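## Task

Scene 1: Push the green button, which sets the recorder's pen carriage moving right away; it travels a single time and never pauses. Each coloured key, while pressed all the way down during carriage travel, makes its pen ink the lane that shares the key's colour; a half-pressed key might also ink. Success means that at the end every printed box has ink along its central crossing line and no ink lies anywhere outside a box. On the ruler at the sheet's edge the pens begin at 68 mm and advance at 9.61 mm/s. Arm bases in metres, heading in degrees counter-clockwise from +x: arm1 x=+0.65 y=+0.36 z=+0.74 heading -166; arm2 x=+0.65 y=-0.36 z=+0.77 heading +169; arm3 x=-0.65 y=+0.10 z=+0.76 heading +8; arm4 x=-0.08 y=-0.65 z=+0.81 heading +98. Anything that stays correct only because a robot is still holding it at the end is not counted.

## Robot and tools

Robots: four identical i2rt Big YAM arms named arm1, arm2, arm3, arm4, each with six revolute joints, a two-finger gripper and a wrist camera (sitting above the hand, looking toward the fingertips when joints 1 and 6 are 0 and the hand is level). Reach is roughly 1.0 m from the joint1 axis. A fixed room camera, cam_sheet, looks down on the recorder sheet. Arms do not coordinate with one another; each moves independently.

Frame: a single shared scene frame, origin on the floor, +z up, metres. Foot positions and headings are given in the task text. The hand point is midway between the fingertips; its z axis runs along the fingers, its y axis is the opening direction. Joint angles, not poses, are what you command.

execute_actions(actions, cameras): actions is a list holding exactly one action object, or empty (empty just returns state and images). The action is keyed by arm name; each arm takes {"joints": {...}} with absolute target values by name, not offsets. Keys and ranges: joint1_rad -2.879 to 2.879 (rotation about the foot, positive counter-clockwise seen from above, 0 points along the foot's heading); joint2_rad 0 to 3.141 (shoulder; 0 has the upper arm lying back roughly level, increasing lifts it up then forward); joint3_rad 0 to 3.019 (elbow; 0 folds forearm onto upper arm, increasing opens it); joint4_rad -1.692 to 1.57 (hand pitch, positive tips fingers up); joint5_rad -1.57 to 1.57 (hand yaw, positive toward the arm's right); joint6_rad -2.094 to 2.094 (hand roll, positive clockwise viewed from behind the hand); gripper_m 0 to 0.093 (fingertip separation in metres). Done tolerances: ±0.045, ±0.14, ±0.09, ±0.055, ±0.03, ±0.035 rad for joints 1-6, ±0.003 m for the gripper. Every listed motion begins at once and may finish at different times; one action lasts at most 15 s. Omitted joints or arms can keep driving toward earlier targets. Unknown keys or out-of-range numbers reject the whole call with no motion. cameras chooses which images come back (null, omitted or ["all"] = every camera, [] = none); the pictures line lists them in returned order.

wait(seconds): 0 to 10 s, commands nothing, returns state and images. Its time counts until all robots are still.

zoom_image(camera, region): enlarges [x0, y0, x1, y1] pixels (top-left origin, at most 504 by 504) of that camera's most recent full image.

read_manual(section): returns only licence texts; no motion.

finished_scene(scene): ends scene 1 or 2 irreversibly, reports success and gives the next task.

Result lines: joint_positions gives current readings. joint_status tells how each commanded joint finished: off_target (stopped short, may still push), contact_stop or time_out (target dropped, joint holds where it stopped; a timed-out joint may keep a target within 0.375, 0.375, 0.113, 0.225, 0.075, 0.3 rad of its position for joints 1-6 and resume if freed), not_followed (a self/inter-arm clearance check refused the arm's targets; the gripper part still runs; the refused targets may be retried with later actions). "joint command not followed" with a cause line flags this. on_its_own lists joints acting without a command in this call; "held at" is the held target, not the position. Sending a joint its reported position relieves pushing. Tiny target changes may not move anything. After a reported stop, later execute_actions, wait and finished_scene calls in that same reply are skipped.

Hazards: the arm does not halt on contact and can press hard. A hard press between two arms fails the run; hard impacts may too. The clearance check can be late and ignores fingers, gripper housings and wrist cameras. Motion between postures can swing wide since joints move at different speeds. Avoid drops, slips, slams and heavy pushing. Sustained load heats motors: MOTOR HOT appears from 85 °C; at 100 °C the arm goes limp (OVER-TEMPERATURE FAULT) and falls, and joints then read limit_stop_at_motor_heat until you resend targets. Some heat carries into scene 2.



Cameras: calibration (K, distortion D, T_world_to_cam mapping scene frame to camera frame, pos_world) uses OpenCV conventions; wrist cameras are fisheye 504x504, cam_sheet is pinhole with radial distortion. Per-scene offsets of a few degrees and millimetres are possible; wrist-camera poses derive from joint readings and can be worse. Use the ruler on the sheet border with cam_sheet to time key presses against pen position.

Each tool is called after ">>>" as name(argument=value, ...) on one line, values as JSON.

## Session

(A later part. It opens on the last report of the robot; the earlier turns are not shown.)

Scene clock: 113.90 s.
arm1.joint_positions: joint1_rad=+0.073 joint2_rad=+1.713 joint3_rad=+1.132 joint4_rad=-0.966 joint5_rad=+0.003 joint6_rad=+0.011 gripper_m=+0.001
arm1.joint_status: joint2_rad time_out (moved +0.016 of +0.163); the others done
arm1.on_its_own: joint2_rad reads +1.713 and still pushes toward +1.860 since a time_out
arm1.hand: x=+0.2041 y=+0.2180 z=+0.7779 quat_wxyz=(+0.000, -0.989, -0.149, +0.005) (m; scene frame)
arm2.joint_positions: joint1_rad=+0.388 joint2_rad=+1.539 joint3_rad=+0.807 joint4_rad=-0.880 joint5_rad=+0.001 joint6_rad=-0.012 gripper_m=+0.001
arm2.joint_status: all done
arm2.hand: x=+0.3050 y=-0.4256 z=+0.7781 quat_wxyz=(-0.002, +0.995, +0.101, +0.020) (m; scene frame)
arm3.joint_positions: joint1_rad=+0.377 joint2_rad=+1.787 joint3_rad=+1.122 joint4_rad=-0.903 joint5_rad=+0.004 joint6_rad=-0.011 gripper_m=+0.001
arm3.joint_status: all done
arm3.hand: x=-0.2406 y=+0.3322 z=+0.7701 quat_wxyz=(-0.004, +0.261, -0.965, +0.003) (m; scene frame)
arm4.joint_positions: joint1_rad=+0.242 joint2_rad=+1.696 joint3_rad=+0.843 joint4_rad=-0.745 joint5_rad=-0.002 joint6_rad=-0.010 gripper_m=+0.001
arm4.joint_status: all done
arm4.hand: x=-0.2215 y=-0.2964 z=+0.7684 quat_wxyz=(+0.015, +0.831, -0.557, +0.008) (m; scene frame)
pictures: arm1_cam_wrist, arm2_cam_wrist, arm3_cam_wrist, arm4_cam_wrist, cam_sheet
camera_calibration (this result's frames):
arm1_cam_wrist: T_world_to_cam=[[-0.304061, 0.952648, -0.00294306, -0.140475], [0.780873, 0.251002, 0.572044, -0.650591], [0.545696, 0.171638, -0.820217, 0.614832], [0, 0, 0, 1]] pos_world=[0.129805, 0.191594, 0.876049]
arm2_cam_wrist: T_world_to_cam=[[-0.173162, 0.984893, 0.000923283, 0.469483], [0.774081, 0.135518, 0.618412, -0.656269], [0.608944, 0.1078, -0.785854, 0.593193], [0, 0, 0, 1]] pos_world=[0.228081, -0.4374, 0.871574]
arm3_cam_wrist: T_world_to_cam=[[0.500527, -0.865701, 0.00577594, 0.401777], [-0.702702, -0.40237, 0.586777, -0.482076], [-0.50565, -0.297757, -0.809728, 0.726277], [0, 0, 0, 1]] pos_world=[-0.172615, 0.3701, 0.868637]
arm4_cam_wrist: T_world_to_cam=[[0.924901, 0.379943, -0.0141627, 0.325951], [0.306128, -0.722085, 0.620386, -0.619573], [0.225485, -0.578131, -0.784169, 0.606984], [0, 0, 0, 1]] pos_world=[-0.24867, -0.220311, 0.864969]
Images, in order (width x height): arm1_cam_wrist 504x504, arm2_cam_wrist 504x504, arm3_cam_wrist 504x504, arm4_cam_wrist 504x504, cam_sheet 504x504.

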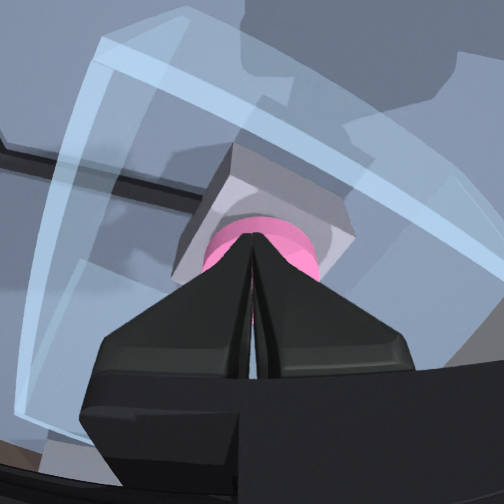

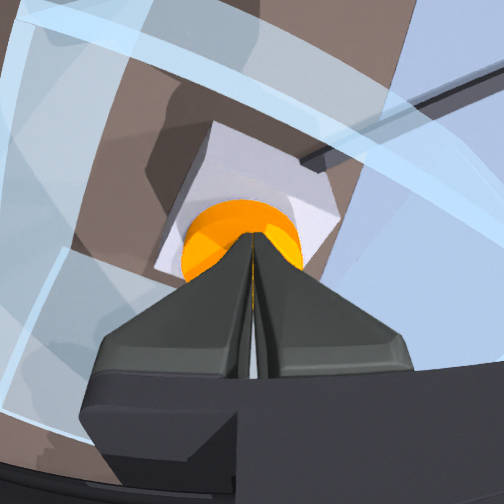

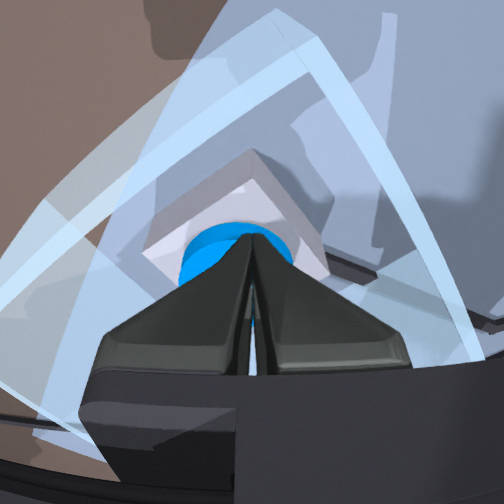

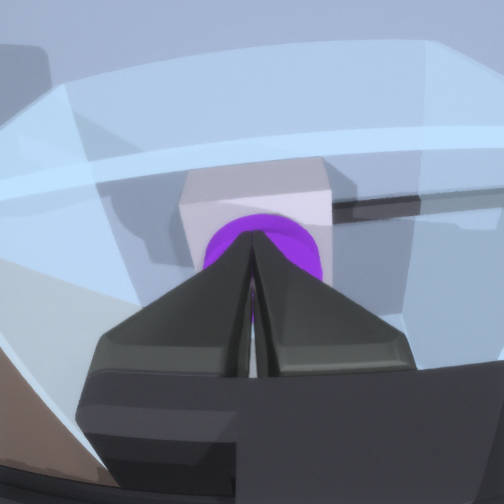

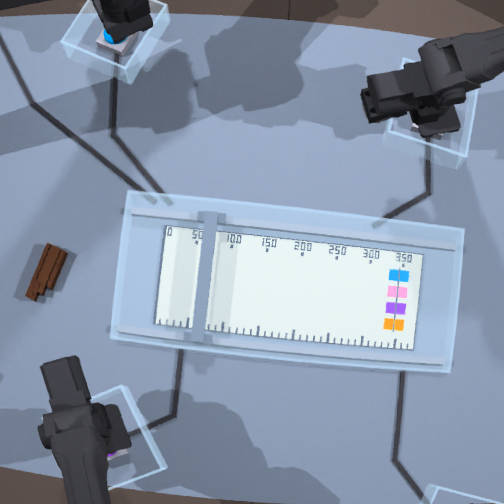

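>>> execute_actions(actions=[{"arm1":{"joints":{"joint2_rad":1.675,"joint3_rad":1.14,"joint4_rad":-1.02}},"arm2":{"joints":{"joint2_rad":1.455,"joint3_rad":0.803,"joint4_rad":-0.91}},"arm3":{"joints":{"joint2_rad":1.638,"joint3_rad":1.21,"joint4_rad":-1.143}},"arm4":{"joints":{"joint2_rad":1.595,"joint3_rad":0.852,"joint4_rad":-0.82}}}], cameras=[])

>>> execute_actions(actions=[{"arm3":{"joints":{"joint1_rad":1.243,"joint2_rad":1.369,"joint3_rad":1.022,"joint4_rad":-1.224}}}], cameras=["arm3_cam_wrist","cam_sheet"])

Scene clock: 130.63 s.
arm1.joint_positions: joint1_rad=+0.073 joint2_rad=+1.689 joint3_rad=+1.142 joint4_rad=-1.009 joint5_rad=+0.003 joint6_rad=+0.011 gripper_m=+0.001
arm1.joint_status: all done
arm1.hand: x=+0.2074 y=+0.2191 z=+0.7920 quat_wxyz=(+0.001, -0.989, -0.149, +0.001) (m; scene frame)
arm2.joint_positions: joint1_rad=+0.388 joint2_rad=+1.451 joint3_rad=+0.803 joint4_rad=-0.903 joint5_rad=+0.001 joint6_rad=-0.012 gripper_m=+0.001
arm2.joint_status: all done
arm2.hand: x=+0.3029 y=-0.4260 z=+0.8063 quat_wxyz=(+0.001, +0.995, +0.101, -0.011) (m; scene frame)
arm3.joint_positions: joint1_rad=+0.377 joint2_rad=+1.618 joint3_rad=+1.178 joint4_rad=-1.134 joint5_rad=+0.004 joint6_rad=-0.011 gripper_m=+0.001
arm3.joint_status: all done
arm3.hand: x=-0.2570 y=+0.3233 z=+0.8625 quat_wxyz=(+0.000, +0.261, -0.965, +0.004) (m; scene frame)
arm4.joint_positions: joint1_rad=+0.242 joint2_rad=+1.593 joint3_rad=+0.849 joint4_rad=-0.813 joint5_rad=-0.002 joint6_rad=-0.010 gripper_m=+0.001
arm4.joint_status: all done
arm4.hand: x=-0.2215 y=-0.2948 z=+0.8074 quat_wxyz=(+0.004, +0.831, -0.557, -0.008) (m; scene frame)
pictures: none
No camera images: the call's "cameras" was empty. Leave "cameras" out to get every camera's image.

Scene clock: 132.07 s.
arm1.joint_positions: joint1_rad=+0.073 joint2_rad=+1.689 joint3_rad=+1.142 joint4_rad=-1.009 joint5_rad=+0.003 joint6_rad=+0.011 gripper_m=+0.001
arm1.joint_status: not commanded
arm1.hand: x=+0.2074 y=+0.2191 z=+0.7920 quat_wxyz=(+0.001, -0.989, -0.149, +0.001) (m; scene frame)
arm2.joint_positions: joint1_rad=+0.388 joint2_rad=+1.451 joint3_rad=+0.803 joint4_rad=-0.903 joint5_rad=+0.001 joint6_rad=-0.012 gripper_m=+0.001
arm2.joint_status: not commanded
arm2.hand: x=+0.3029 y=-0.4260 z=+0.8063 quat_wxyz=(+0.001, +0.995, +0.101, -0.011) (m; scene frame)
arm3.joint_positions: joint1_rad=+1.240 joint2_rad=+1.357 joint3_rad=+1.028 joint4_rad=-1.216 joint5_rad=+0.002 joint6_rad=-0.009 gripper_m=+0.001
arm3.joint_status: all done
arm3.hand: x=-0.5791 y=+0.4690 z=+0.9098 quat_wxyz=(-0.011, +0.640, -0.768, -0.005) (m; scene frame)
arm4.joint_positions: joint1_rad=+0.242 joint2_rad=+1.593 joint3_rad=+0.849 joint4_rad=-0.813 joint5_rad=-0.002 joint6_rad=-0.010 gripper_m=+0.001
arm4.joint_status: not commanded
arm4.hand: x=-0.2215 y=-0.2948 z=+0.8074 quat_wxyz=(+0.004, +0.831, -0.557, -0.008) (m; scene frame)
pictures: arm3_cam_wrist, cam_sheet
camera_calibration (this result's frames):
arm3_cam_wrist: T_world_to_cam=[[0.982892, -0.184128, 0.00442926, 0.649658], [-0.153531, -0.805805, 0.571932, -0.22609], [-0.10174, -0.562828, -0.820289, 1.07688], [0, 0, 0, 1]] pos_world=[-0.563695, 0.543533, 1.00978]
Images, in order (width x height): arm3_cam_wrist 504x504, cam_sheet 504x504.

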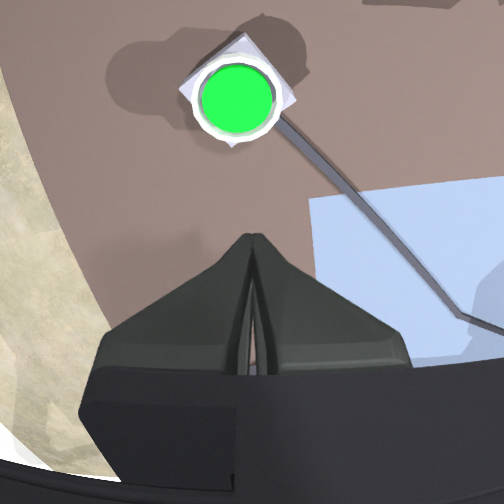

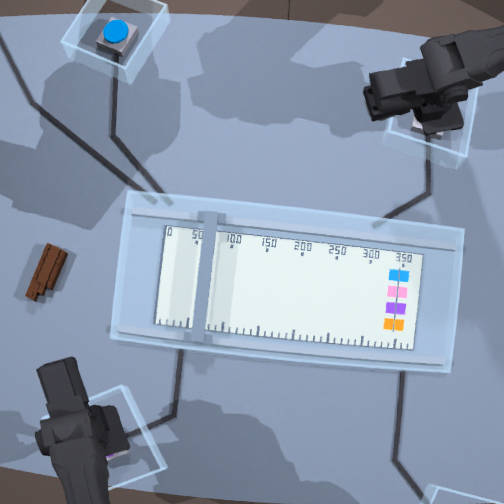

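>>> execute_actions(actions=[{"arm3":{"joints":{"joint1_rad":1.262,"joint2_rad":1.534,"joint3_rad":0.933,"joint4_rad":-0.97}}}], cameras=["arm3_cam_wrist"])

Scene clock: 137.43 s.
arm1.joint_positions: joint1_rad=+0.073 joint2_rad=+1.689 joint3_rad=+1.142 joint4_rad=-1.009 joint5_rad=+0.003 joint6_rad=+0.011 gripper_m=+0.001
arm1.joint_status: not commanded
arm1.hand: x=+0.2074 y=+0.2191 z=+0.7920 quat_wxyz=(+0.001, -0.989, -0.149, +0.001) (m; scene frame)
arm2.joint_positions: joint1_rad=+0.388 joint2_rad=+1.451 joint3_rad=+0.803 joint4_rad=-0.903 joint5_rad=+0.001 joint6_rad=-0.012 gripper_m=+0.001
arm2.joint_status: not commanded
arm2.hand: x=+0.3029 y=-0.4260 z=+0.8063 quat_wxyz=(+0.001, +0.995, +0.101, -0.011) (m; scene frame)
arm3.joint_positions: joint1_rad=+1.249 joint2_rad=+1.543 joint3_rad=+0.930 joint4_rad=-0.981 joint5_rad=+0.002 joint6_rad=-0.009 gripper_m=+0.001
arm3.joint_status: all done
arm3.hand: x=-0.5802 y=+0.4793 z=+0.8093 quat_wxyz=(+0.008, +0.644, -0.765, +0.011) (m; scene frame)
arm4.joint_positions: joint1_rad=+0.242 joint2_rad=+1.593 joint3_rad=+0.849 joint4_rad=-0.813 joint5_rad=-0.002 joint6_rad=-0.010 gripper_m=+0.001
arm4.joint_status: not commanded
arm4.hand: x=-0.2215 y=-0.2948 z=+0.8074 quat_wxyz=(+0.004, +0.831, -0.557, -0.008) (m; scene frame)
pictures: arm3_cam_wrist
camera_calibration (this result's frames):
arm3_cam_wrist: T_world_to_cam=[[0.984536, -0.175131, 0.00420301, 0.649963], [-0.141086, -0.778468, 0.611623, -0.198525], [-0.103842, -0.602758, -0.791138, 0.99443], [0, 0, 0, 1]] pos_world=[-0.564657, 0.558684, 0.905423]
Images, in order (width x height): arm3_cam_wrist 504x504.

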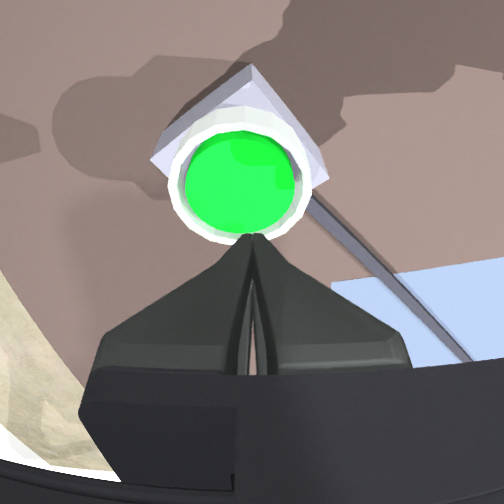

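>>> execute_actions(actions=[{"arm3":{"joints":{"joint1_rad":1.27,"joint4_rad":-0.92}}}], cameras=["arm3_cam_wrist"])

Scene clock: 141.10 s.
arm1.joint_positions: joint1_rad=+0.073 joint2_rad=+1.689 joint3_rad=+1.142 joint4_rad=-1.009 joint5_rad=+0.003 joint6_rad=+0.011 gripper_m=+0.001
arm1.joint_status: not commanded
arm1.hand: x=+0.2074 y=+0.2191 z=+0.7920 quat_wxyz=(+0.001, -0.989, -0.149, +0.001) (m; scene frame)
arm2.joint_positions: joint1_rad=+0.388 joint2_rad=+1.451 joint3_rad=+0.803 joint4_rad=-0.903 joint5_rad=+0.001 joint6_rad=-0.012 gripper_m=+0.001
arm2.joint_status: not commanded
arm2.hand: x=+0.3029 y=-0.4260 z=+0.8063 quat_wxyz=(+0.001, +0.995, +0.101, -0.011) (m; scene frame)
arm3.joint_positions: joint1_rad=+1.257 joint2_rad=+1.543 joint3_rad=+0.930 joint4_rad=-0.932 joint5_rad=+0.002 joint6_rad=-0.009 gripper_m=+0.001
arm3.joint_status: all done
arm3.hand: x=-0.5812 y=+0.4919 z=+0.8093 quat_wxyz=(-0.011, +0.647, -0.762, -0.005) (m; scene frame)
arm4.joint_positions: joint1_rad=+0.242 joint2_rad=+1.593 joint3_rad=+0.849 joint4_rad=-0.813 joint5_rad=-0.002 joint6_rad=-0.010 gripper_m=+0.001
arm4.joint_status: not commanded
arm4.hand: x=-0.2215 y=-0.2948 z=+0.8074 quat_wxyz=(+0.004, +0.831, -0.557, -0.008) (m; scene frame)
pictures: arm3_cam_wrist
camera_calibration (this result's frames):
arm3_cam_wrist: T_world_to_cam=[[0.985908, -0.167229, 0.00440536, 0.649844], [-0.139691, -0.808496, 0.571682, -0.140955], [-0.09204, -0.564242, -0.820463, 1.01352], [0, 0, 0, 1]] pos_world=[-0.567092, 0.566582, 0.909277]
Images, in order (width x height): arm3_cam_wrist 504x504.

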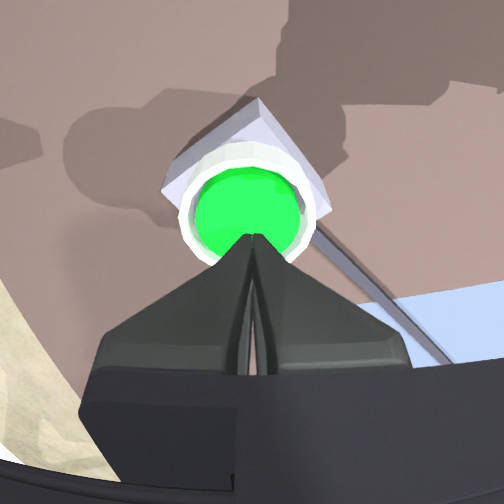

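>>> execute_actions(actions=[{"arm3":{"joints":{"joint2_rad":1.369,"joint3_rad":1.022,"joint4_rad":-1.224}}}], cameras=[])

>>> execute_actions(actions=[{"arm3":{"joints":{"joint1_rad":0.39,"joint2_rad":1.638,"joint3_rad":1.21,"joint4_rad":-1.143}}}], cameras=[])

>>> execute_actions(actions=[{"arm3":{"joints":{"joint2_rad":1.713,"joint3_rad":1.135,"joint4_rad":-0.993}}}], cameras=[])

>>> wait(seconds=2)

>>> execute_actions(actions=[{"arm1":{"joints":{"joint2_rad":1.80,"joint3_rad":1.10,"joint4_rad":-0.95}},"arm2":{"joints":{"joint2_rad":1.60,"joint3_rad":0.771,"joint4_rad":-0.84}},"arm3":{"joints":{"joint2_rad":1.86,"joint3_rad":1.102,"joint4_rad":-0.9}},"arm4":{"joints":{"joint2_rad":1.76,"joint3_rad":0.824,"joint4_rad":-0.73}}}])

>>> execute_actions(actions=[{"arm1":{"joints":{"joint2_rad":1.64,"joint3_rad":1.16,"joint4_rad":-1.05}},"arm2":{"joints":{"joint2_rad":1.447,"joint3_rad":0.803,"joint4_rad":-0.927}},"arm3":{"joints":{"joint2_rad":1.70,"joint3_rad":1.135,"joint4_rad":-1.0}},"arm4":{"joints":{"joint2_rad":1.585,"joint3_rad":0.852,"joint4_rad":-0.838}}}], cameras=[])

Scene clock: 154.77 s.
arm1.joint_positions: joint1_rad=+0.073 joint2_rad=+1.689 joint3_rad=+1.142 joint4_rad=-1.009 joint5_rad=+0.003 joint6_rad=+0.011 gripper_m=+0.001
arm1.joint_status: not commanded
arm1.hand: x=+0.2074 y=+0.2191 z=+0.7920 quat_wxyz=(+0.001, -0.989, -0.149, +0.001) (m; scene frame)
arm2.joint_positions: joint1_rad=+0.388 joint2_rad=+1.451 joint3_rad=+0.803 joint4_rad=-0.903 joint5_rad=+0.001 joint6_rad=-0.012 gripper_m=+0.001
arm2.joint_status: not commanded
arm2.hand: x=+0.3029 y=-0.4260 z=+0.8063 quat_wxyz=(+0.001, +0.995, +0.101, -0.011) (m; scene frame)
arm3.joint_positions: joint1_rad=+1.257 joint2_rad=+1.354 joint3_rad=+0.991 joint4_rad=-1.214 joint5_rad=+0.002 joint6_rad=-0.009 gripper_m=+0.001
arm3.joint_status: all done
arm3.hand: x=-0.5876 y=+0.4573 z=+0.8978 quat_wxyz=(+0.001, +0.647, -0.762, +0.005) (m; scene frame)
arm4.joint_positions: joint1_rad=+0.242 joint2_rad=+1.593 joint3_rad=+0.849 joint4_rad=-0.813 joint5_rad=-0.002 joint6_rad=-0.010 gripper_m=+0.001
arm4.joint_status: not commanded
arm4.hand: x=-0.2215 y=-0.2948 z=+0.8074 quat_wxyz=(+0.004, +0.831, -0.557, -0.008) (m; scene frame)
pictures: none
No camera images: the call's "cameras" was empty. Leave "cameras" out to get every camera's image.

Scene clock: 156.20 s.
arm1.joint_positions: joint1_rad=+0.073 joint2_rad=+1.689 joint3_rad=+1.142 joint4_rad=-1.009 joint5_rad=+0.003 joint6_rad=+0.011 gripper_m=+0.001
arm1.joint_status: not commanded
arm1.hand: x=+0.2074 y=+0.2191 z=+0.7920 quat_wxyz=(+0.001, -0.989, -0.149, +0.001) (m; scene frame)
arm2.joint_positions: joint1_rad=+0.388 joint2_rad=+1.451 joint3_rad=+0.803 joint4_rad=-0.903 joint5_rad=+0.001 joint6_rad=-0.012 gripper_m=+0.001
arm2.joint_status: not commanded
arm2.hand: x=+0.3029 y=-0.4260 z=+0.8063 quat_wxyz=(+0.001, +0.995, +0.101, -0.011) (m; scene frame)
arm3.joint_positions: joint1_rad=+0.389 joint2_rad=+1.646 joint3_rad=+1.183 joint4_rad=-1.142 joint5_rad=+0.001 joint6_rad=-0.008 gripper_m=+0.001
arm3.joint_status: all done
arm3.hand: x=-0.2608 y=+0.3282 z=+0.8525 quat_wxyz=(+0.015, +0.266, -0.964, +0.007) (m; scene frame)
arm4.joint_positions: joint1_rad=+0.242 joint2_rad=+1.593 joint3_rad=+0.849 joint4_rad=-0.813 joint5_rad=-0.002 joint6_rad=-0.010 gripper_m=+0.001
arm4.joint_status: not commanded
arm4.hand: x=-0.2215 y=-0.2948 z=+0.8074 quat_wxyz=(+0.004, +0.831, -0.557, -0.008) (m; scene frame)
pictures: none
No camera images: the call's "cameras" was empty. Leave "cameras" out to get every camera's image.

Scene clock: 157.10 s.
arm1.joint_positions: joint1_rad=+0.073 joint2_rad=+1.689 joint3_rad=+1.142 joint4_rad=-1.009 joint5_rad=+0.003 joint6_rad=+0.011 gripper_m=+0.001
arm1.joint_status: not commanded
arm1.hand: x=+0.2074 y=+0.2191 z=+0.7920 quat_wxyz=(+0.001, -0.989, -0.149, +0.001) (m; scene frame)
arm2.joint_positions: joint1_rad=+0.388 joint2_rad=+1.451 joint3_rad=+0.803 joint4_rad=-0.903 joint5_rad=+0.001 joint6_rad=-0.012 gripper_m=+0.001
arm2.joint_status: not commanded
arm2.hand: x=+0.3029 y=-0.4260 z=+0.8063 quat_wxyz=(+0.001, +0.995, +0.101, -0.011) (m; scene frame)
arm3.joint_positions: joint1_rad=+0.389 joint2_rad=+1.709 joint3_rad=+1.136 joint4_rad=-1.004 joint5_rad=+0.001 joint6_rad=-0.008 gripper_m=+0.001
arm3.joint_status: all done
arm3.hand: x=-0.2525 y=+0.3329 z=+0.8092 quat_wxyz=(+0.001, +0.266, -0.964, +0.003) (m; scene frame)
arm4.joint_positions: joint1_rad=+0.242 joint2_rad=+1.593 joint3_rad=+0.849 joint4_rad=-0.813 joint5_rad=-0.002 joint6_rad=-0.010 gripper_m=+0.001
arm4.joint_status: not commanded
arm4.hand: x=-0.2215 y=-0.2948 z=+0.8074 quat_wxyz=(+0.004, +0.831, -0.557, -0.008) (m; scene frame)
pictures: none
No camera images: the call's "cameras" was empty. Leave "cameras" out to get every camera's image.

Scene clock: 159.10 s.
arm1.joint_positions: joint1_rad=+0.073 joint2_rad=+1.689 joint3_rad=+1.142 joint4_rad=-1.009 joint5_rad=+0.003 joint6_rad=+0.011 gripper_m=+0.001
arm1.joint_status: not commanded
arm1.hand: x=+0.2074 y=+0.2191 z=+0.7920 quat_wxyz=(+0.001, -0.989, -0.149, +0.001) (m; scene frame)
arm2.joint_positions: joint1_rad=+0.388 joint2_rad=+1.451 joint3_rad=+0.803 joint4_rad=-0.903 joint5_rad=+0.001 joint6_rad=-0.012 gripper_m=+0.001
arm2.joint_status: not commanded
arm2.hand: x=+0.3029 y=-0.4260 z=+0.8063 quat_wxyz=(+0.001, +0.995, +0.101, -0.011) (m; scene frame)
arm3.joint_positions: joint1_rad=+0.389 joint2_rad=+1.709 joint3_rad=+1.136 joint4_rad=-1.004 joint5_rad=+0.001 joint6_rad=-0.008 gripper_m=+0.001
arm3.joint_status: all done
arm3.hand: x=-0.2525 y=+0.3329 z=+0.8092 quat_wxyz=(+0.001, +0.266, -0.964, +0.003) (m; scene frame)
arm4.joint_positions: joint1_rad=+0.242 joint2_rad=+1.593 joint3_rad=+0.849 joint4_rad=-0.813 joint5_rad=-0.002 joint6_rad=-0.010 gripper_m=+0.001
arm4.joint_status: not commanded
arm4.hand: x=-0.2215 y=-0.2948 z=+0.8074 quat_wxyz=(+0.004, +0.831, -0.557, -0.008) (m; scene frame)
wait: 2.00 s; at rest by 0.27 s
pictures: arm1_cam_wrist, arm2_cam_wrist, arm3_cam_wrist, arm4_cam_wrist, cam_sheet
camera_calibration (this result's frames):
arm1_cam_wrist: T_world_to_cam=[[-0.304412, 0.952536, -0.0029317, -0.140368], [0.776597, 0.249965, 0.578286, -0.665381], [0.551571, 0.17376, -0.815829, 0.619175], [0, 0, 0, 1]] pos_world=[0.132484, 0.192439, 0.88951]
arm2_cam_wrist: T_world_to_cam=[[-0.173151, 0.984895, -0.0000461974, 0.470276], [0.810327, 0.142488, 0.56839, -0.639756], [0.559811, 0.0983799, -0.822759, 0.657276], [0, 0, 0, 1]] pos_world=[0.23189, -0.436678, 0.904433]
arm3_cam_wrist: T_world_to_cam=[[0.509428, -0.860509, 0.00271024, 0.411092], [-0.69295, -0.40836, 0.594191, -0.514627], [-0.5102, -0.304575, -0.80432, 0.748845], [0, 0, 0, 1]] pos_world=[-0.183971, 0.371675, 0.906984]
arm4_cam_wrist: T_world_to_cam=[[0.924903, 0.379954, -0.0137423, 0.325616], [0.314851, -0.745166, 0.587875, -0.621236], [0.213125, -0.548054, -0.808835, 0.664535], [0, 0, 0, 1]] pos_world=[-0.247195, -0.222442, 0.907183]
Images, in order (width x height): arm1_cam_wrist 504x504, arm2_cam_wrist 504x504, arm3_cam_wrist 504x504, arm4_cam_wrist 504x504, cam_sheet 504x504.

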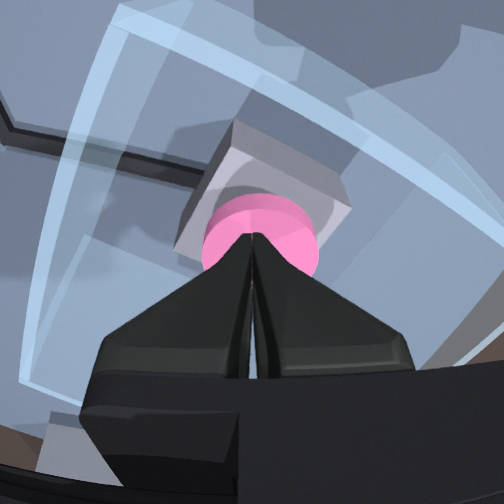

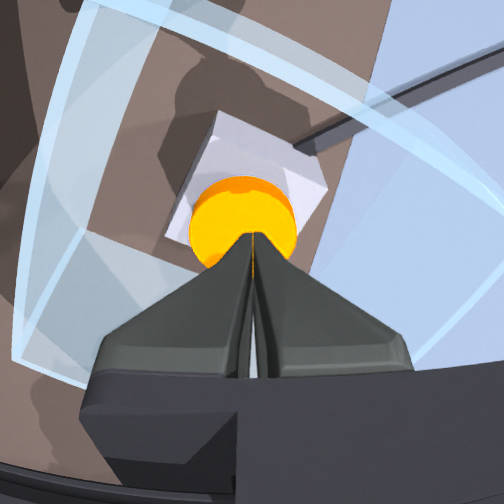

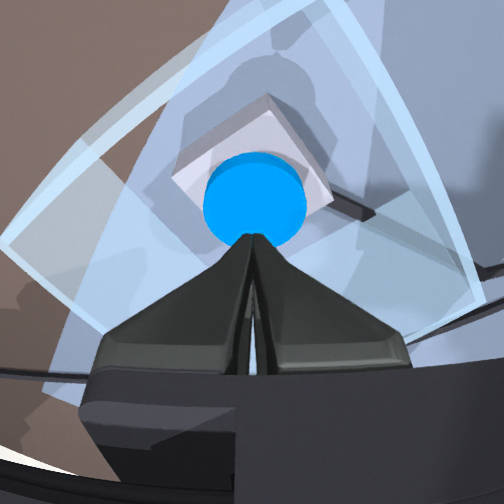

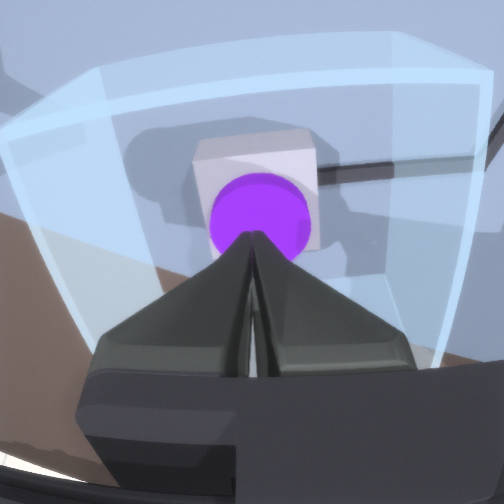

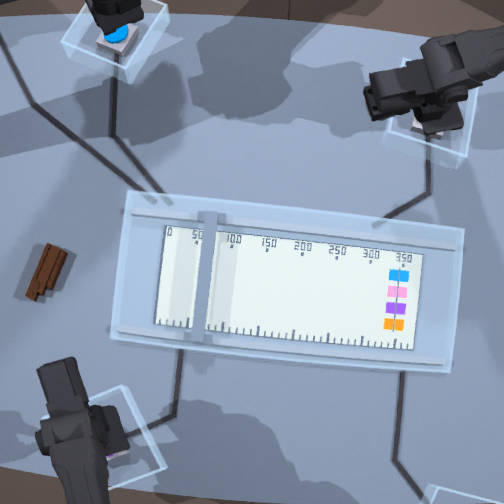

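Scene clock: 159.87 s.
arm1.joint_positions: joint1_rad=+0.073 joint2_rad=+1.705 joint3_rad=+1.123 joint4_rad=-0.973 joint5_rad=+0.002 joint6_rad=+0.011 gripper_m=+0.001
arm1.joint_status: all done
arm1.hand: x=+0.2085 y=+0.2194 z=+0.7791 quat_wxyz=(+0.000, -0.989, -0.149, +0.002) (m; scene frame)
arm2.joint_positions: joint1_rad=+0.388 joint2_rad=+1.523 joint3_rad=+0.790 joint4_rad=-0.862 joint5_rad=+0.001 joint6_rad=-0.012 gripper_m=+0.001
arm2.joint_status: all done
arm2.hand: x=+0.3067 y=-0.4253 z=+0.7790 quat_wxyz=(-0.001, +0.995, +0.101, +0.010) (m; scene frame)
arm3.joint_positions: joint1_rad=+0.389 joint2_rad=+1.789 joint3_rad=+1.128 joint4_rad=-0.913 joint5_rad=+0.001 joint6_rad=-0.008 gripper_m=+0.001
arm3.joint_status: all done
arm3.hand: x=-0.2439 y=+0.3378 z=+0.7709 quat_wxyz=(+0.000, +0.266, -0.964, +0.003) (m; scene frame)
arm4.joint_positions: joint1_rad=+0.242 joint2_rad=+1.693 joint3_rad=+0.842 joint4_rad=-0.747 joint5_rad=-0.002 joint6_rad=-0.010 gripper_m=+0.001
arm4.joint_status: all done
arm4.hand: x=-0.2212 y=-0.2970 z=+0.7692 quat_wxyz=(+0.016, +0.831, -0.557, +0.009) (m; scene frame)
pictures: arm1_cam_wrist, arm2_cam_wrist, arm3_cam_wrist, arm4_cam_wrist, cam_sheet
camera_calibration (this result's frames):
arm1_cam_wrist: T_world_to_cam=[[-0.304415, 0.952534, -0.0033147, -0.140025], [0.777369, 0.250443, 0.57704, -0.658102], [0.55048, 0.173083, -0.816709, 0.60913], [0, 0, 0, 1]] pos_world=[0.133648, 0.192766, 0.876769]
arm2_cam_wrist: T_world_to_cam=[[-0.173153, 0.984895, 0.000631946, 0.46968], [0.785297, 0.137675, 0.603617, -0.649126], [0.594412, 0.105014, -0.797274, 0.60496], [0, 0, 0, 1]] pos_world=[0.231488, -0.436747, 0.873845]
arm3_cam_wrist: T_world_to_cam=[[0.509431, -0.860507, 0.00271975, 0.410998], [-0.694311, -0.409169, 0.592041, -0.482318], [-0.508343, -0.303492, -0.805903, 0.725312], [0, 0, 0, 1]] pos_world=[-0.175547, 0.376444, 0.868965]
arm4_cam_wrist: T_world_to_cam=[[0.924901, 0.379943, -0.0141666, 0.325961], [0.306044, -0.721864, 0.620685, -0.620793], [0.225599, -0.578408, -0.783932, 0.606988], [0, 0, 0, 1]] pos_world=[-0.248427, -0.220888, 0.865772]
Images, in order (width x height): arm1_cam_wrist 504x504, arm2_cam_wrist 504x504, arm3_cam_wrist 504x504, arm4_cam_wrist 504x504, cam_sheet 504x504.

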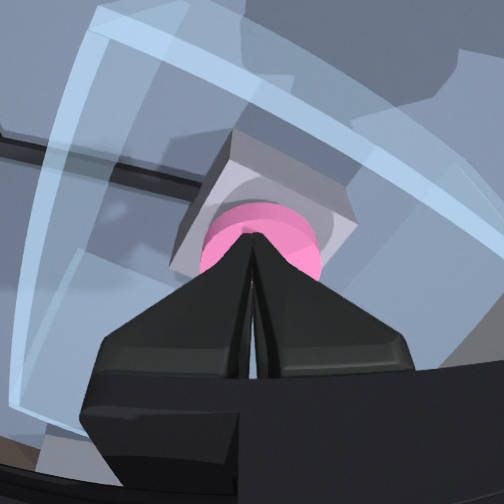

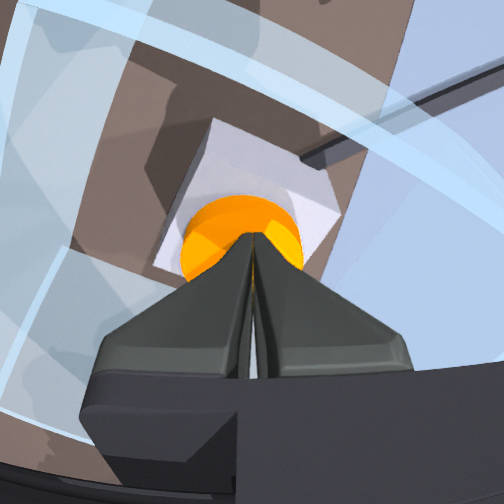

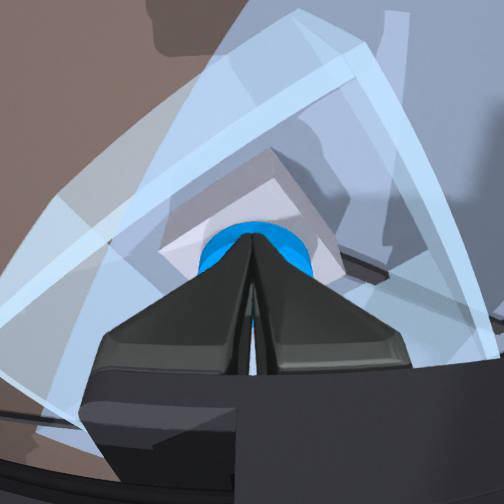

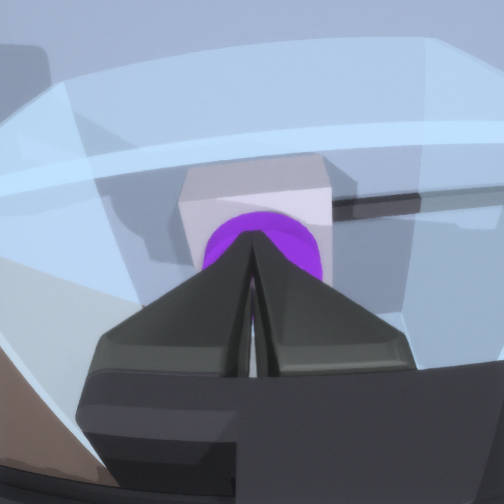

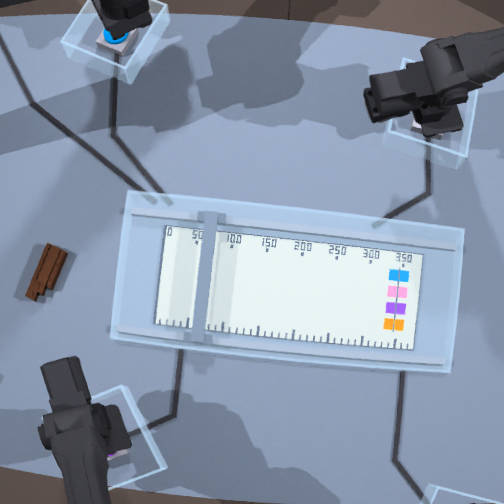

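Scene clock: 160.87 s.
arm1.joint_positions: joint1_rad=+0.073 joint2_rad=+1.650 joint3_rad=+1.132 joint4_rad=-1.040 joint5_rad=+0.002 joint6_rad=+0.011 gripper_m=+0.001
arm1.joint_status: all done
arm1.hand: x=+0.2159 y=+0.2218 z=+0.8058 quat_wxyz=(+0.001, -0.989, -0.149, +0.000) (m; scene frame)
arm2.joint_positions: joint1_rad=+0.388 joint2_rad=+1.444 joint3_rad=+0.795 joint4_rad=-0.919 joint5_rad=+0.001 joint6_rad=-0.012 gripper_m=+0.001
arm2.joint_status: all done
arm2.hand: x=+0.3101 y=-0.4247 z=+0.8061 quat_wxyz=(+0.000, +0.995, +0.101, -0.003) (m; scene frame)
arm3.joint_positions: joint1_rad=+0.389 joint2_rad=+1.692 joint3_rad=+1.129 joint4_rad=-0.990 joint5_rad=+0.001 joint6_rad=-0.008 gripper_m=+0.001
arm3.joint_status: all done
arm3.hand: x=-0.2512 y=+0.3337 z=+0.8142 quat_wxyz=(-0.010, +0.266, -0.964, +0.000) (m; scene frame)
arm4.joint_positions: joint1_rad=+0.242 joint2_rad=+1.582 joint3_rad=+0.846 joint4_rad=-0.831 joint5_rad=-0.002 joint6_rad=-0.010 gripper_m=+0.001
arm4.joint_status: all done
arm4.hand: x=-0.2200 y=-0.2986 z=+0.8105 quat_wxyz=(+0.006, +0.831, -0.557, -0.005) (m; scene frame)
pictures: none
No camera images: the call's "cameras" was empty. Leave "cameras" out to get every camera's image.

>>> zoom_image(camera="arm1_cam_wrist", region=[150, 110, 370, 300])

>>> zoom_image(camera="arm3_cam_wrist", region=[150, 110, 370, 300])

>>> zoom_image(camera="arm2_cam_wrist", region=[150, 110, 370, 300])

Region (150, 110, 370, 300) of arm1_cam_wrist's 504x504 image, scaled by 2.291, with more detail than that image has; it fills the top 435 rows of this view, and the rest is white.

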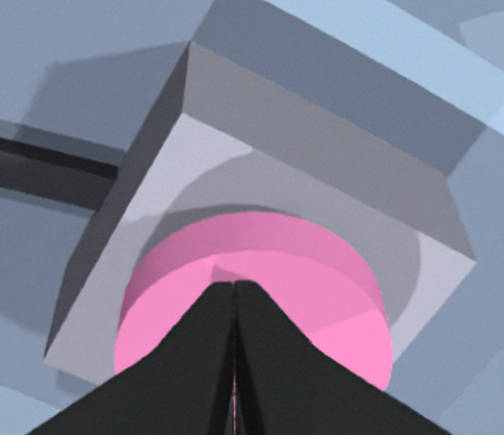

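Region (150, 110, 370, 300) of arm3_cam_wrist's 504x504 image, scaled by 2.291, with more detail than that image has; it fills the top 435 rows of this view, and the rest is white.

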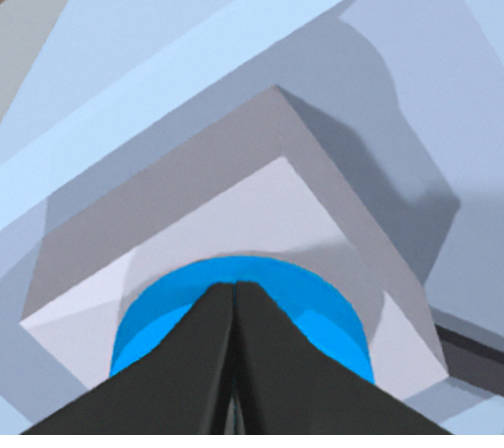

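Region (150, 110, 370, 300) of arm2_cam_wrist's 504x504 image, scaled by 2.291, with more detail than that image has; it fills the top 435 rows of this view, and the rest is white.

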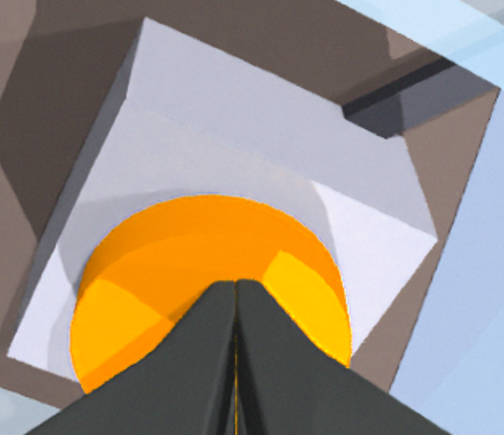

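>>> execute_actions(actions=[{"arm1":{"joints":{"joint4_rad":-1.085}},"arm2":{"joints":{"joint4_rad":-0.96}},"arm3":{"joints":{"joint4_rad":-1.045}},"arm4":{"joints":{"joint4_rad":-0.885}}}], cameras=[])

>>> execute_actions(actions=[{"arm1":{"joints":{"joint2_rad":1.80,"joint3_rad":1.10,"joint4_rad":-0.99}},"arm2":{"joints":{"joint2_rad":1.60,"joint3_rad":0.771,"joint4_rad":-0.875}},"arm3":{"joints":{"joint2_rad":1.86,"joint3_rad":1.102,"joint4_rad":-0.955}},"arm4":{"joints":{"joint2_rad":1.76,"joint3_rad":0.824,"joint4_rad":-0.785}}}])

Scene clock: 178.80 s.
arm1.joint_positions: joint1_rad=+0.073 joint2_rad=+1.650 joint3_rad=+1.132 joint4_rad=-1.074 joint5_rad=+0.002 joint6_rad=+0.011 gripper_m=+0.001
arm1.joint_status: all done
arm1.hand: x=+0.2241 y=+0.2244 z=+0.8060 quat_wxyz=(+0.003, -0.989, -0.149, -0.017) (m; scene frame)
arm2.joint_positions: joint1_rad=+0.388 joint2_rad=+1.444 joint3_rad=+0.795 joint4_rad=-0.952 joint5_rad=+0.001 joint6_rad=-0.012 gripper_m=+0.001
arm2.joint_status: all done
arm2.hand: x=+0.3181 y=-0.4231 z=+0.8062 quat_wxyz=(-0.002, +0.995, +0.101, +0.014) (m; scene frame)
arm3.joint_positions: joint1_rad=+0.389 joint2_rad=+1.692 joint3_rad=+1.129 joint4_rad=-1.034 joint5_rad=+0.001 joint6_rad=-0.008 gripper_m=+0.001
arm3.joint_status: all done
arm3.hand: x=-0.2605 y=+0.3282 z=+0.8143 quat_wxyz=(+0.011, +0.266, -0.964, +0.006) (m; scene frame)
arm4.joint_positions: joint1_rad=+0.242 joint2_rad=+1.582 joint3_rad=+0.846 joint4_rad=-0.878 joint5_rad=-0.002 joint6_rad=-0.010 gripper_m=+0.001
arm4.joint_status: all done
arm4.hand: x=-0.2157 y=-0.3092 z=+0.8108 quat_wxyz=(+0.020, +0.830, -0.557, +0.015) (m; scene frame)
pictures: none
No camera images: the call's "cameras" was empty. Leave "cameras" out to get every camera's image.

Scene clock: 179.60 s.
arm1.joint_positions: joint1_rad=+0.073 joint2_rad=+1.714 joint3_rad=+1.135 joint4_rad=-1.004 joint5_rad=+0.002 joint6_rad=+0.011 gripper_m=+0.001
arm1.joint_status: all done
arm1.hand: x=+0.2112 y=+0.2203 z=+0.7788 quat_wxyz=(+0.003, -0.989, -0.149, -0.012) (m; scene frame)
arm2.joint_positions: joint1_rad=+0.388 joint2_rad=+1.524 joint3_rad=+0.791 joint4_rad=-0.902 joint5_rad=+0.001 joint6_rad=-0.012 gripper_m=+0.001
arm2.joint_status: all done
arm2.hand: x=+0.3162 y=-0.4234 z=+0.7791 quat_wxyz=(-0.003, +0.994, +0.100, +0.030) (m; scene frame)
arm3.joint_positions: joint1_rad=+0.389 joint2_rad=+1.791 joint3_rad=+1.131 joint4_rad=-0.966 joint5_rad=+0.001 joint6_rad=-0.008 gripper_m=+0.001
arm3.joint_status: all done
arm3.hand: x=-0.2539 y=+0.3319 z=+0.7713 quat_wxyz=(+0.025, +0.266, -0.964, +0.009) (m; scene frame)
arm4.joint_positions: joint1_rad=+0.242 joint2_rad=+1.695 joint3_rad=+0.843 joint4_rad=-0.804 joint5_rad=-0.002 joint6_rad=-0.010 gripper_m=+0.001
arm4.joint_status: all done
arm4.hand: x=-0.2161 y=-0.3098 z=+0.7696 quat_wxyz=(+0.032, +0.830, -0.556, +0.032) (m; scene frame)
pictures: arm1_cam_wrist, arm2_cam_wrist, arm3_cam_wrist, arm4_cam_wrist, cam_sheet
camera_calibration (this result's frames):
arm1_cam_wrist: T_world_to_cam=[[-0.30436, 0.952552, -0.00328558, -0.140067], [0.761542, 0.245397, 0.599862, -0.673638], [0.572206, 0.180072, -0.800097, 0.588177], [0, 0, 0, 1]] pos_world=[0.133814, 0.192816, 0.874228]
arm2_cam_wrist: T_world_to_cam=[[-0.172828, 0.984951, 0.00166591, 0.468579], [0.760791, 0.132421, 0.635344, -0.676131], [0.625562, 0.111073, -0.772227, 0.572428], [0, 0, 0, 1]] pos_world=[0.237289, -0.435575, 0.87084]
arm3_cam_wrist: T_world_to_cam=[[0.509368, -0.860545, 0.00253691, 0.411178], [-0.666986, -0.392931, 0.633036, -0.522007], [-0.54376, -0.32414, -0.774118, 0.692038], [0, 0, 0, 1]] pos_world=[-0.18131, 0.373042, 0.865125]
arm4_cam_wrist: T_world_to_cam=[[0.924909, 0.379902, -0.0147585, 0.326547], [0.292884, -0.687231, 0.664779, -0.657857], [0.242408, -0.619183, -0.746894, 0.561222], [0, 0, 0, 1]] pos_world=[-0.245395, -0.228657, 0.861323]
Images, in order (width x height): arm1_cam_wrist 504x504, arm2_cam_wrist 504x504, arm3_cam_wrist 504x504, arm4_cam_wrist 504x504, cam_sheet 504x504.

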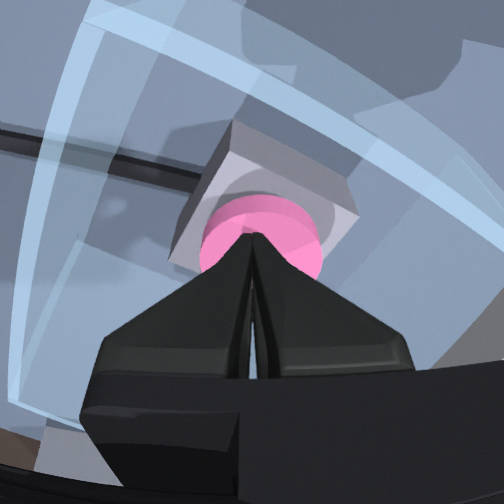

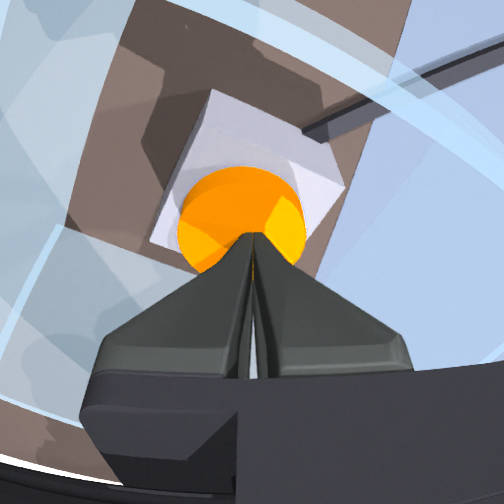

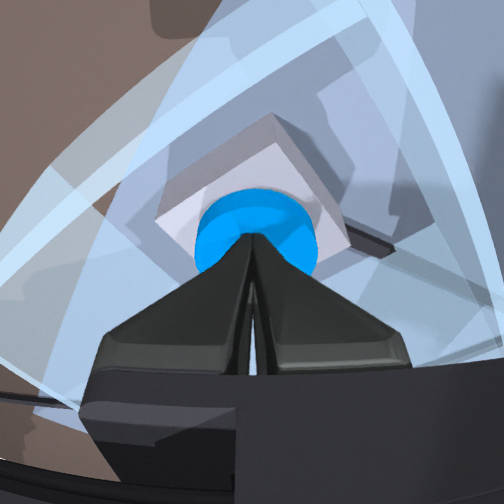

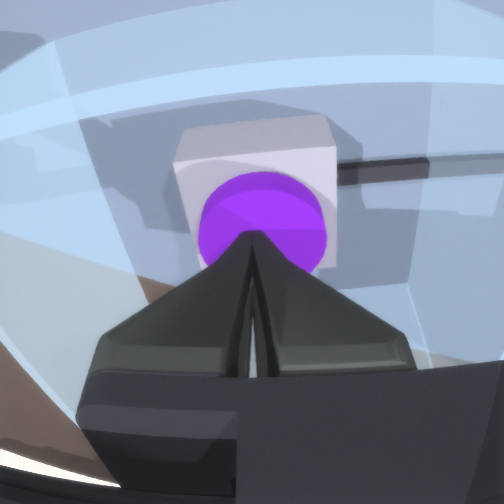

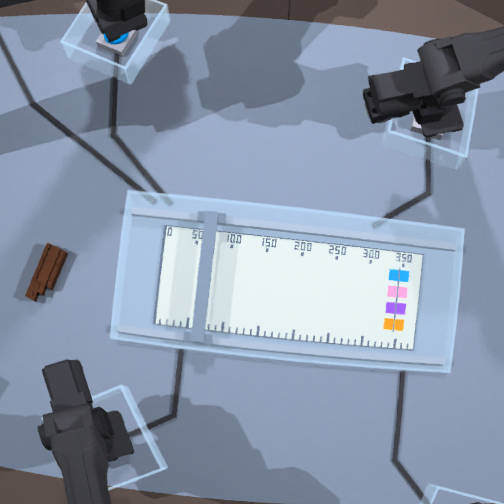

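>>> execute_actions(actions=[{"arm1":{"joints":{"joint2_rad":1.64,"joint3_rad":1.16,"joint4_rad":-1.085}},"arm2":{"joints":{"joint2_rad":1.447,"joint3_rad":0.803,"joint4_rad":-0.96}},"arm3":{"joints":{"joint2_rad":1.62,"joint3_rad":1.21,"joint4_rad":-1.16}},"arm4":{"joints":{"joint2_rad":1.585,"joint3_rad":0.852,"joint4_rad":-0.885}}}], cameras=[])

>>> execute_actions(actions=[{"arm3":{"joints":{"joint1_rad":1.27,"joint2_rad":1.369,"joint3_rad":1.022,"joint4_rad":-1.224}}}], cameras=[])

>>> execute_actions(actions=[{"arm3":{"joints":{"joint2_rad":1.534,"joint3_rad":0.933,"joint4_rad":-0.925}}}], cameras=["arm3_cam_wrist"])

Scene clock: 189.07 s.
arm1.joint_positions: joint1_rad=+0.073 joint2_rad=+1.647 joint3_rad=+1.140 joint4_rad=-1.075 joint5_rad=+0.002 joint6_rad=+0.011 gripper_m=+0.001
arm1.joint_status: all done
arm1.hand: x=+0.2206 y=+0.2233 z=+0.8097 quat_wxyz=(+0.003, -0.989, -0.149, -0.012) (m; scene frame)
arm2.joint_positions: joint1_rad=+0.388 joint2_rad=+1.443 joint3_rad=+0.795 joint4_rad=-0.953 joint5_rad=+0.001 joint6_rad=-0.012 gripper_m=+0.001
arm2.joint_status: all done
arm2.hand: x=+0.3181 y=-0.4231 z=+0.8064 quat_wxyz=(-0.002, +0.995, +0.101, +0.014) (m; scene frame)
arm3.joint_positions: joint1_rad=+0.389 joint2_rad=+1.601 joint3_rad=+1.181 joint4_rad=-1.150 joint5_rad=+0.001 joint6_rad=-0.008 gripper_m=+0.001
arm3.joint_status: all done
arm3.hand: x=-0.2619 y=+0.3277 z=+0.8712 quat_wxyz=(-0.002, +0.266, -0.964, +0.002) (m; scene frame)
arm4.joint_positions: joint1_rad=+0.242 joint2_rad=+1.581 joint3_rad=+0.846 joint4_rad=-0.878 joint5_rad=-0.002 joint6_rad=-0.010 gripper_m=+0.001
arm4.joint_status: all done
arm4.hand: x=-0.2157 y=-0.3093 z=+0.8109 quat_wxyz=(+0.020, +0.830, -0.557, +0.015) (m; scene frame)
pictures: none
No camera images: the call's "cameras" was empty. Leave "cameras" out to get every camera's image.

Scene clock: 190.47 s.
arm1.joint_positions: joint1_rad=+0.073 joint2_rad=+1.647 joint3_rad=+1.140 joint4_rad=-1.075 joint5_rad=+0.002 joint6_rad=+0.011 gripper_m=+0.001
arm1.joint_status: not commanded
arm1.hand: x=+0.2206 y=+0.2233 z=+0.8097 quat_wxyz=(+0.003, -0.989, -0.149, -0.012) (m; scene frame)
arm2.joint_positions: joint1_rad=+0.388 joint2_rad=+1.443 joint3_rad=+0.795 joint4_rad=-0.953 joint5_rad=+0.001 joint6_rad=-0.012 gripper_m=+0.001
arm2.joint_status: not commanded
arm2.hand: x=+0.3181 y=-0.4231 z=+0.8064 quat_wxyz=(-0.002, +0.995, +0.101, +0.014) (m; scene frame)
arm3.joint_positions: joint1_rad=+1.266 joint2_rad=+1.359 joint3_rad=+1.028 joint4_rad=-1.216 joint5_rad=+0.001 joint6_rad=-0.008 gripper_m=+0.001
arm3.joint_status: all done
arm3.hand: x=-0.5891 y=+0.4710 z=+0.9094 quat_wxyz=(-0.010, +0.650, -0.760, -0.005) (m; scene frame)
arm4.joint_positions: joint1_rad=+0.242 joint2_rad=+1.581 joint3_rad=+0.846 joint4_rad=-0.878 joint5_rad=-0.002 joint6_rad=-0.010 gripper_m=+0.001
arm4.joint_status: not commanded
arm4.hand: x=-0.2157 y=-0.3093 z=+0.8109 quat_wxyz=(+0.020, +0.830, -0.557, +0.015) (m; scene frame)
pictures: none
No camera images: the call's "cameras" was empty. Leave "cameras" out to get every camera's image.

Scene clock: 191.47 s.
arm1.joint_positions: joint1_rad=+0.073 joint2_rad=+1.647 joint3_rad=+1.140 joint4_rad=-1.075 joint5_rad=+0.002 joint6_rad=+0.011 gripper_m=+0.001
arm1.joint_status: not commanded
arm1.hand: x=+0.2206 y=+0.2233 z=+0.8097 quat_wxyz=(+0.003, -0.989, -0.149, -0.012) (m; scene frame)
arm2.joint_positions: joint1_rad=+0.388 joint2_rad=+1.443 joint3_rad=+0.795 joint4_rad=-0.953 joint5_rad=+0.001 joint6_rad=-0.012 gripper_m=+0.001
arm2.joint_status: not commanded
arm2.hand: x=+0.3181 y=-0.4231 z=+0.8064 quat_wxyz=(-0.002, +0.995, +0.101, +0.014) (m; scene frame)
arm3.joint_positions: joint1_rad=+1.266 joint2_rad=+1.543 joint3_rad=+0.929 joint4_rad=-0.937 joint5_rad=+0.001 joint6_rad=-0.008 gripper_m=+0.001
arm3.joint_status: all done
arm3.hand: x=-0.5853 y=+0.4912 z=+0.8091 quat_wxyz=(-0.009, +0.650, -0.760, -0.004) (m; scene frame)
arm4.joint_positions: joint1_rad=+0.242 joint2_rad=+1.581 joint3_rad=+0.846 joint4_rad=-0.878 joint5_rad=-0.002 joint6_rad=-0.010 gripper_m=+0.001
arm4.joint_status: not commanded
arm4.hand: x=-0.2157 y=-0.3093 z=+0.8109 quat_wxyz=(+0.020, +0.830, -0.557, +0.015) (m; scene frame)
pictures: arm3_cam_wrist
camera_calibration (this result's frames):
arm3_cam_wrist: T_world_to_cam=[[0.987345, -0.158552, 0.00320916, 0.651374], [-0.131425, -0.806754, 0.576086, -0.141594], [-0.0887507, -0.569218, -0.817383, 1.01448], [0, 0, 0, 1]] pos_world=[-0.571704, 0.566507, 0.908701]
Images, in order (width x height): arm3_cam_wrist 504x504.

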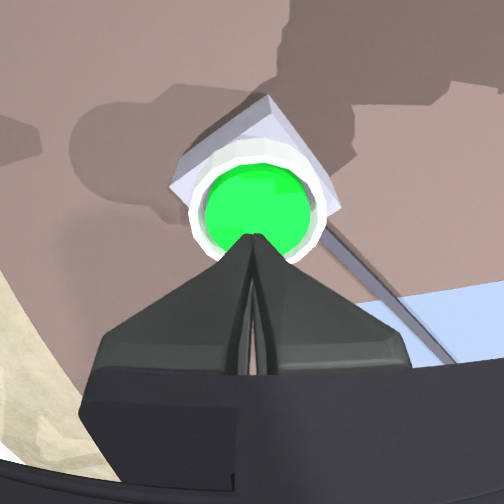

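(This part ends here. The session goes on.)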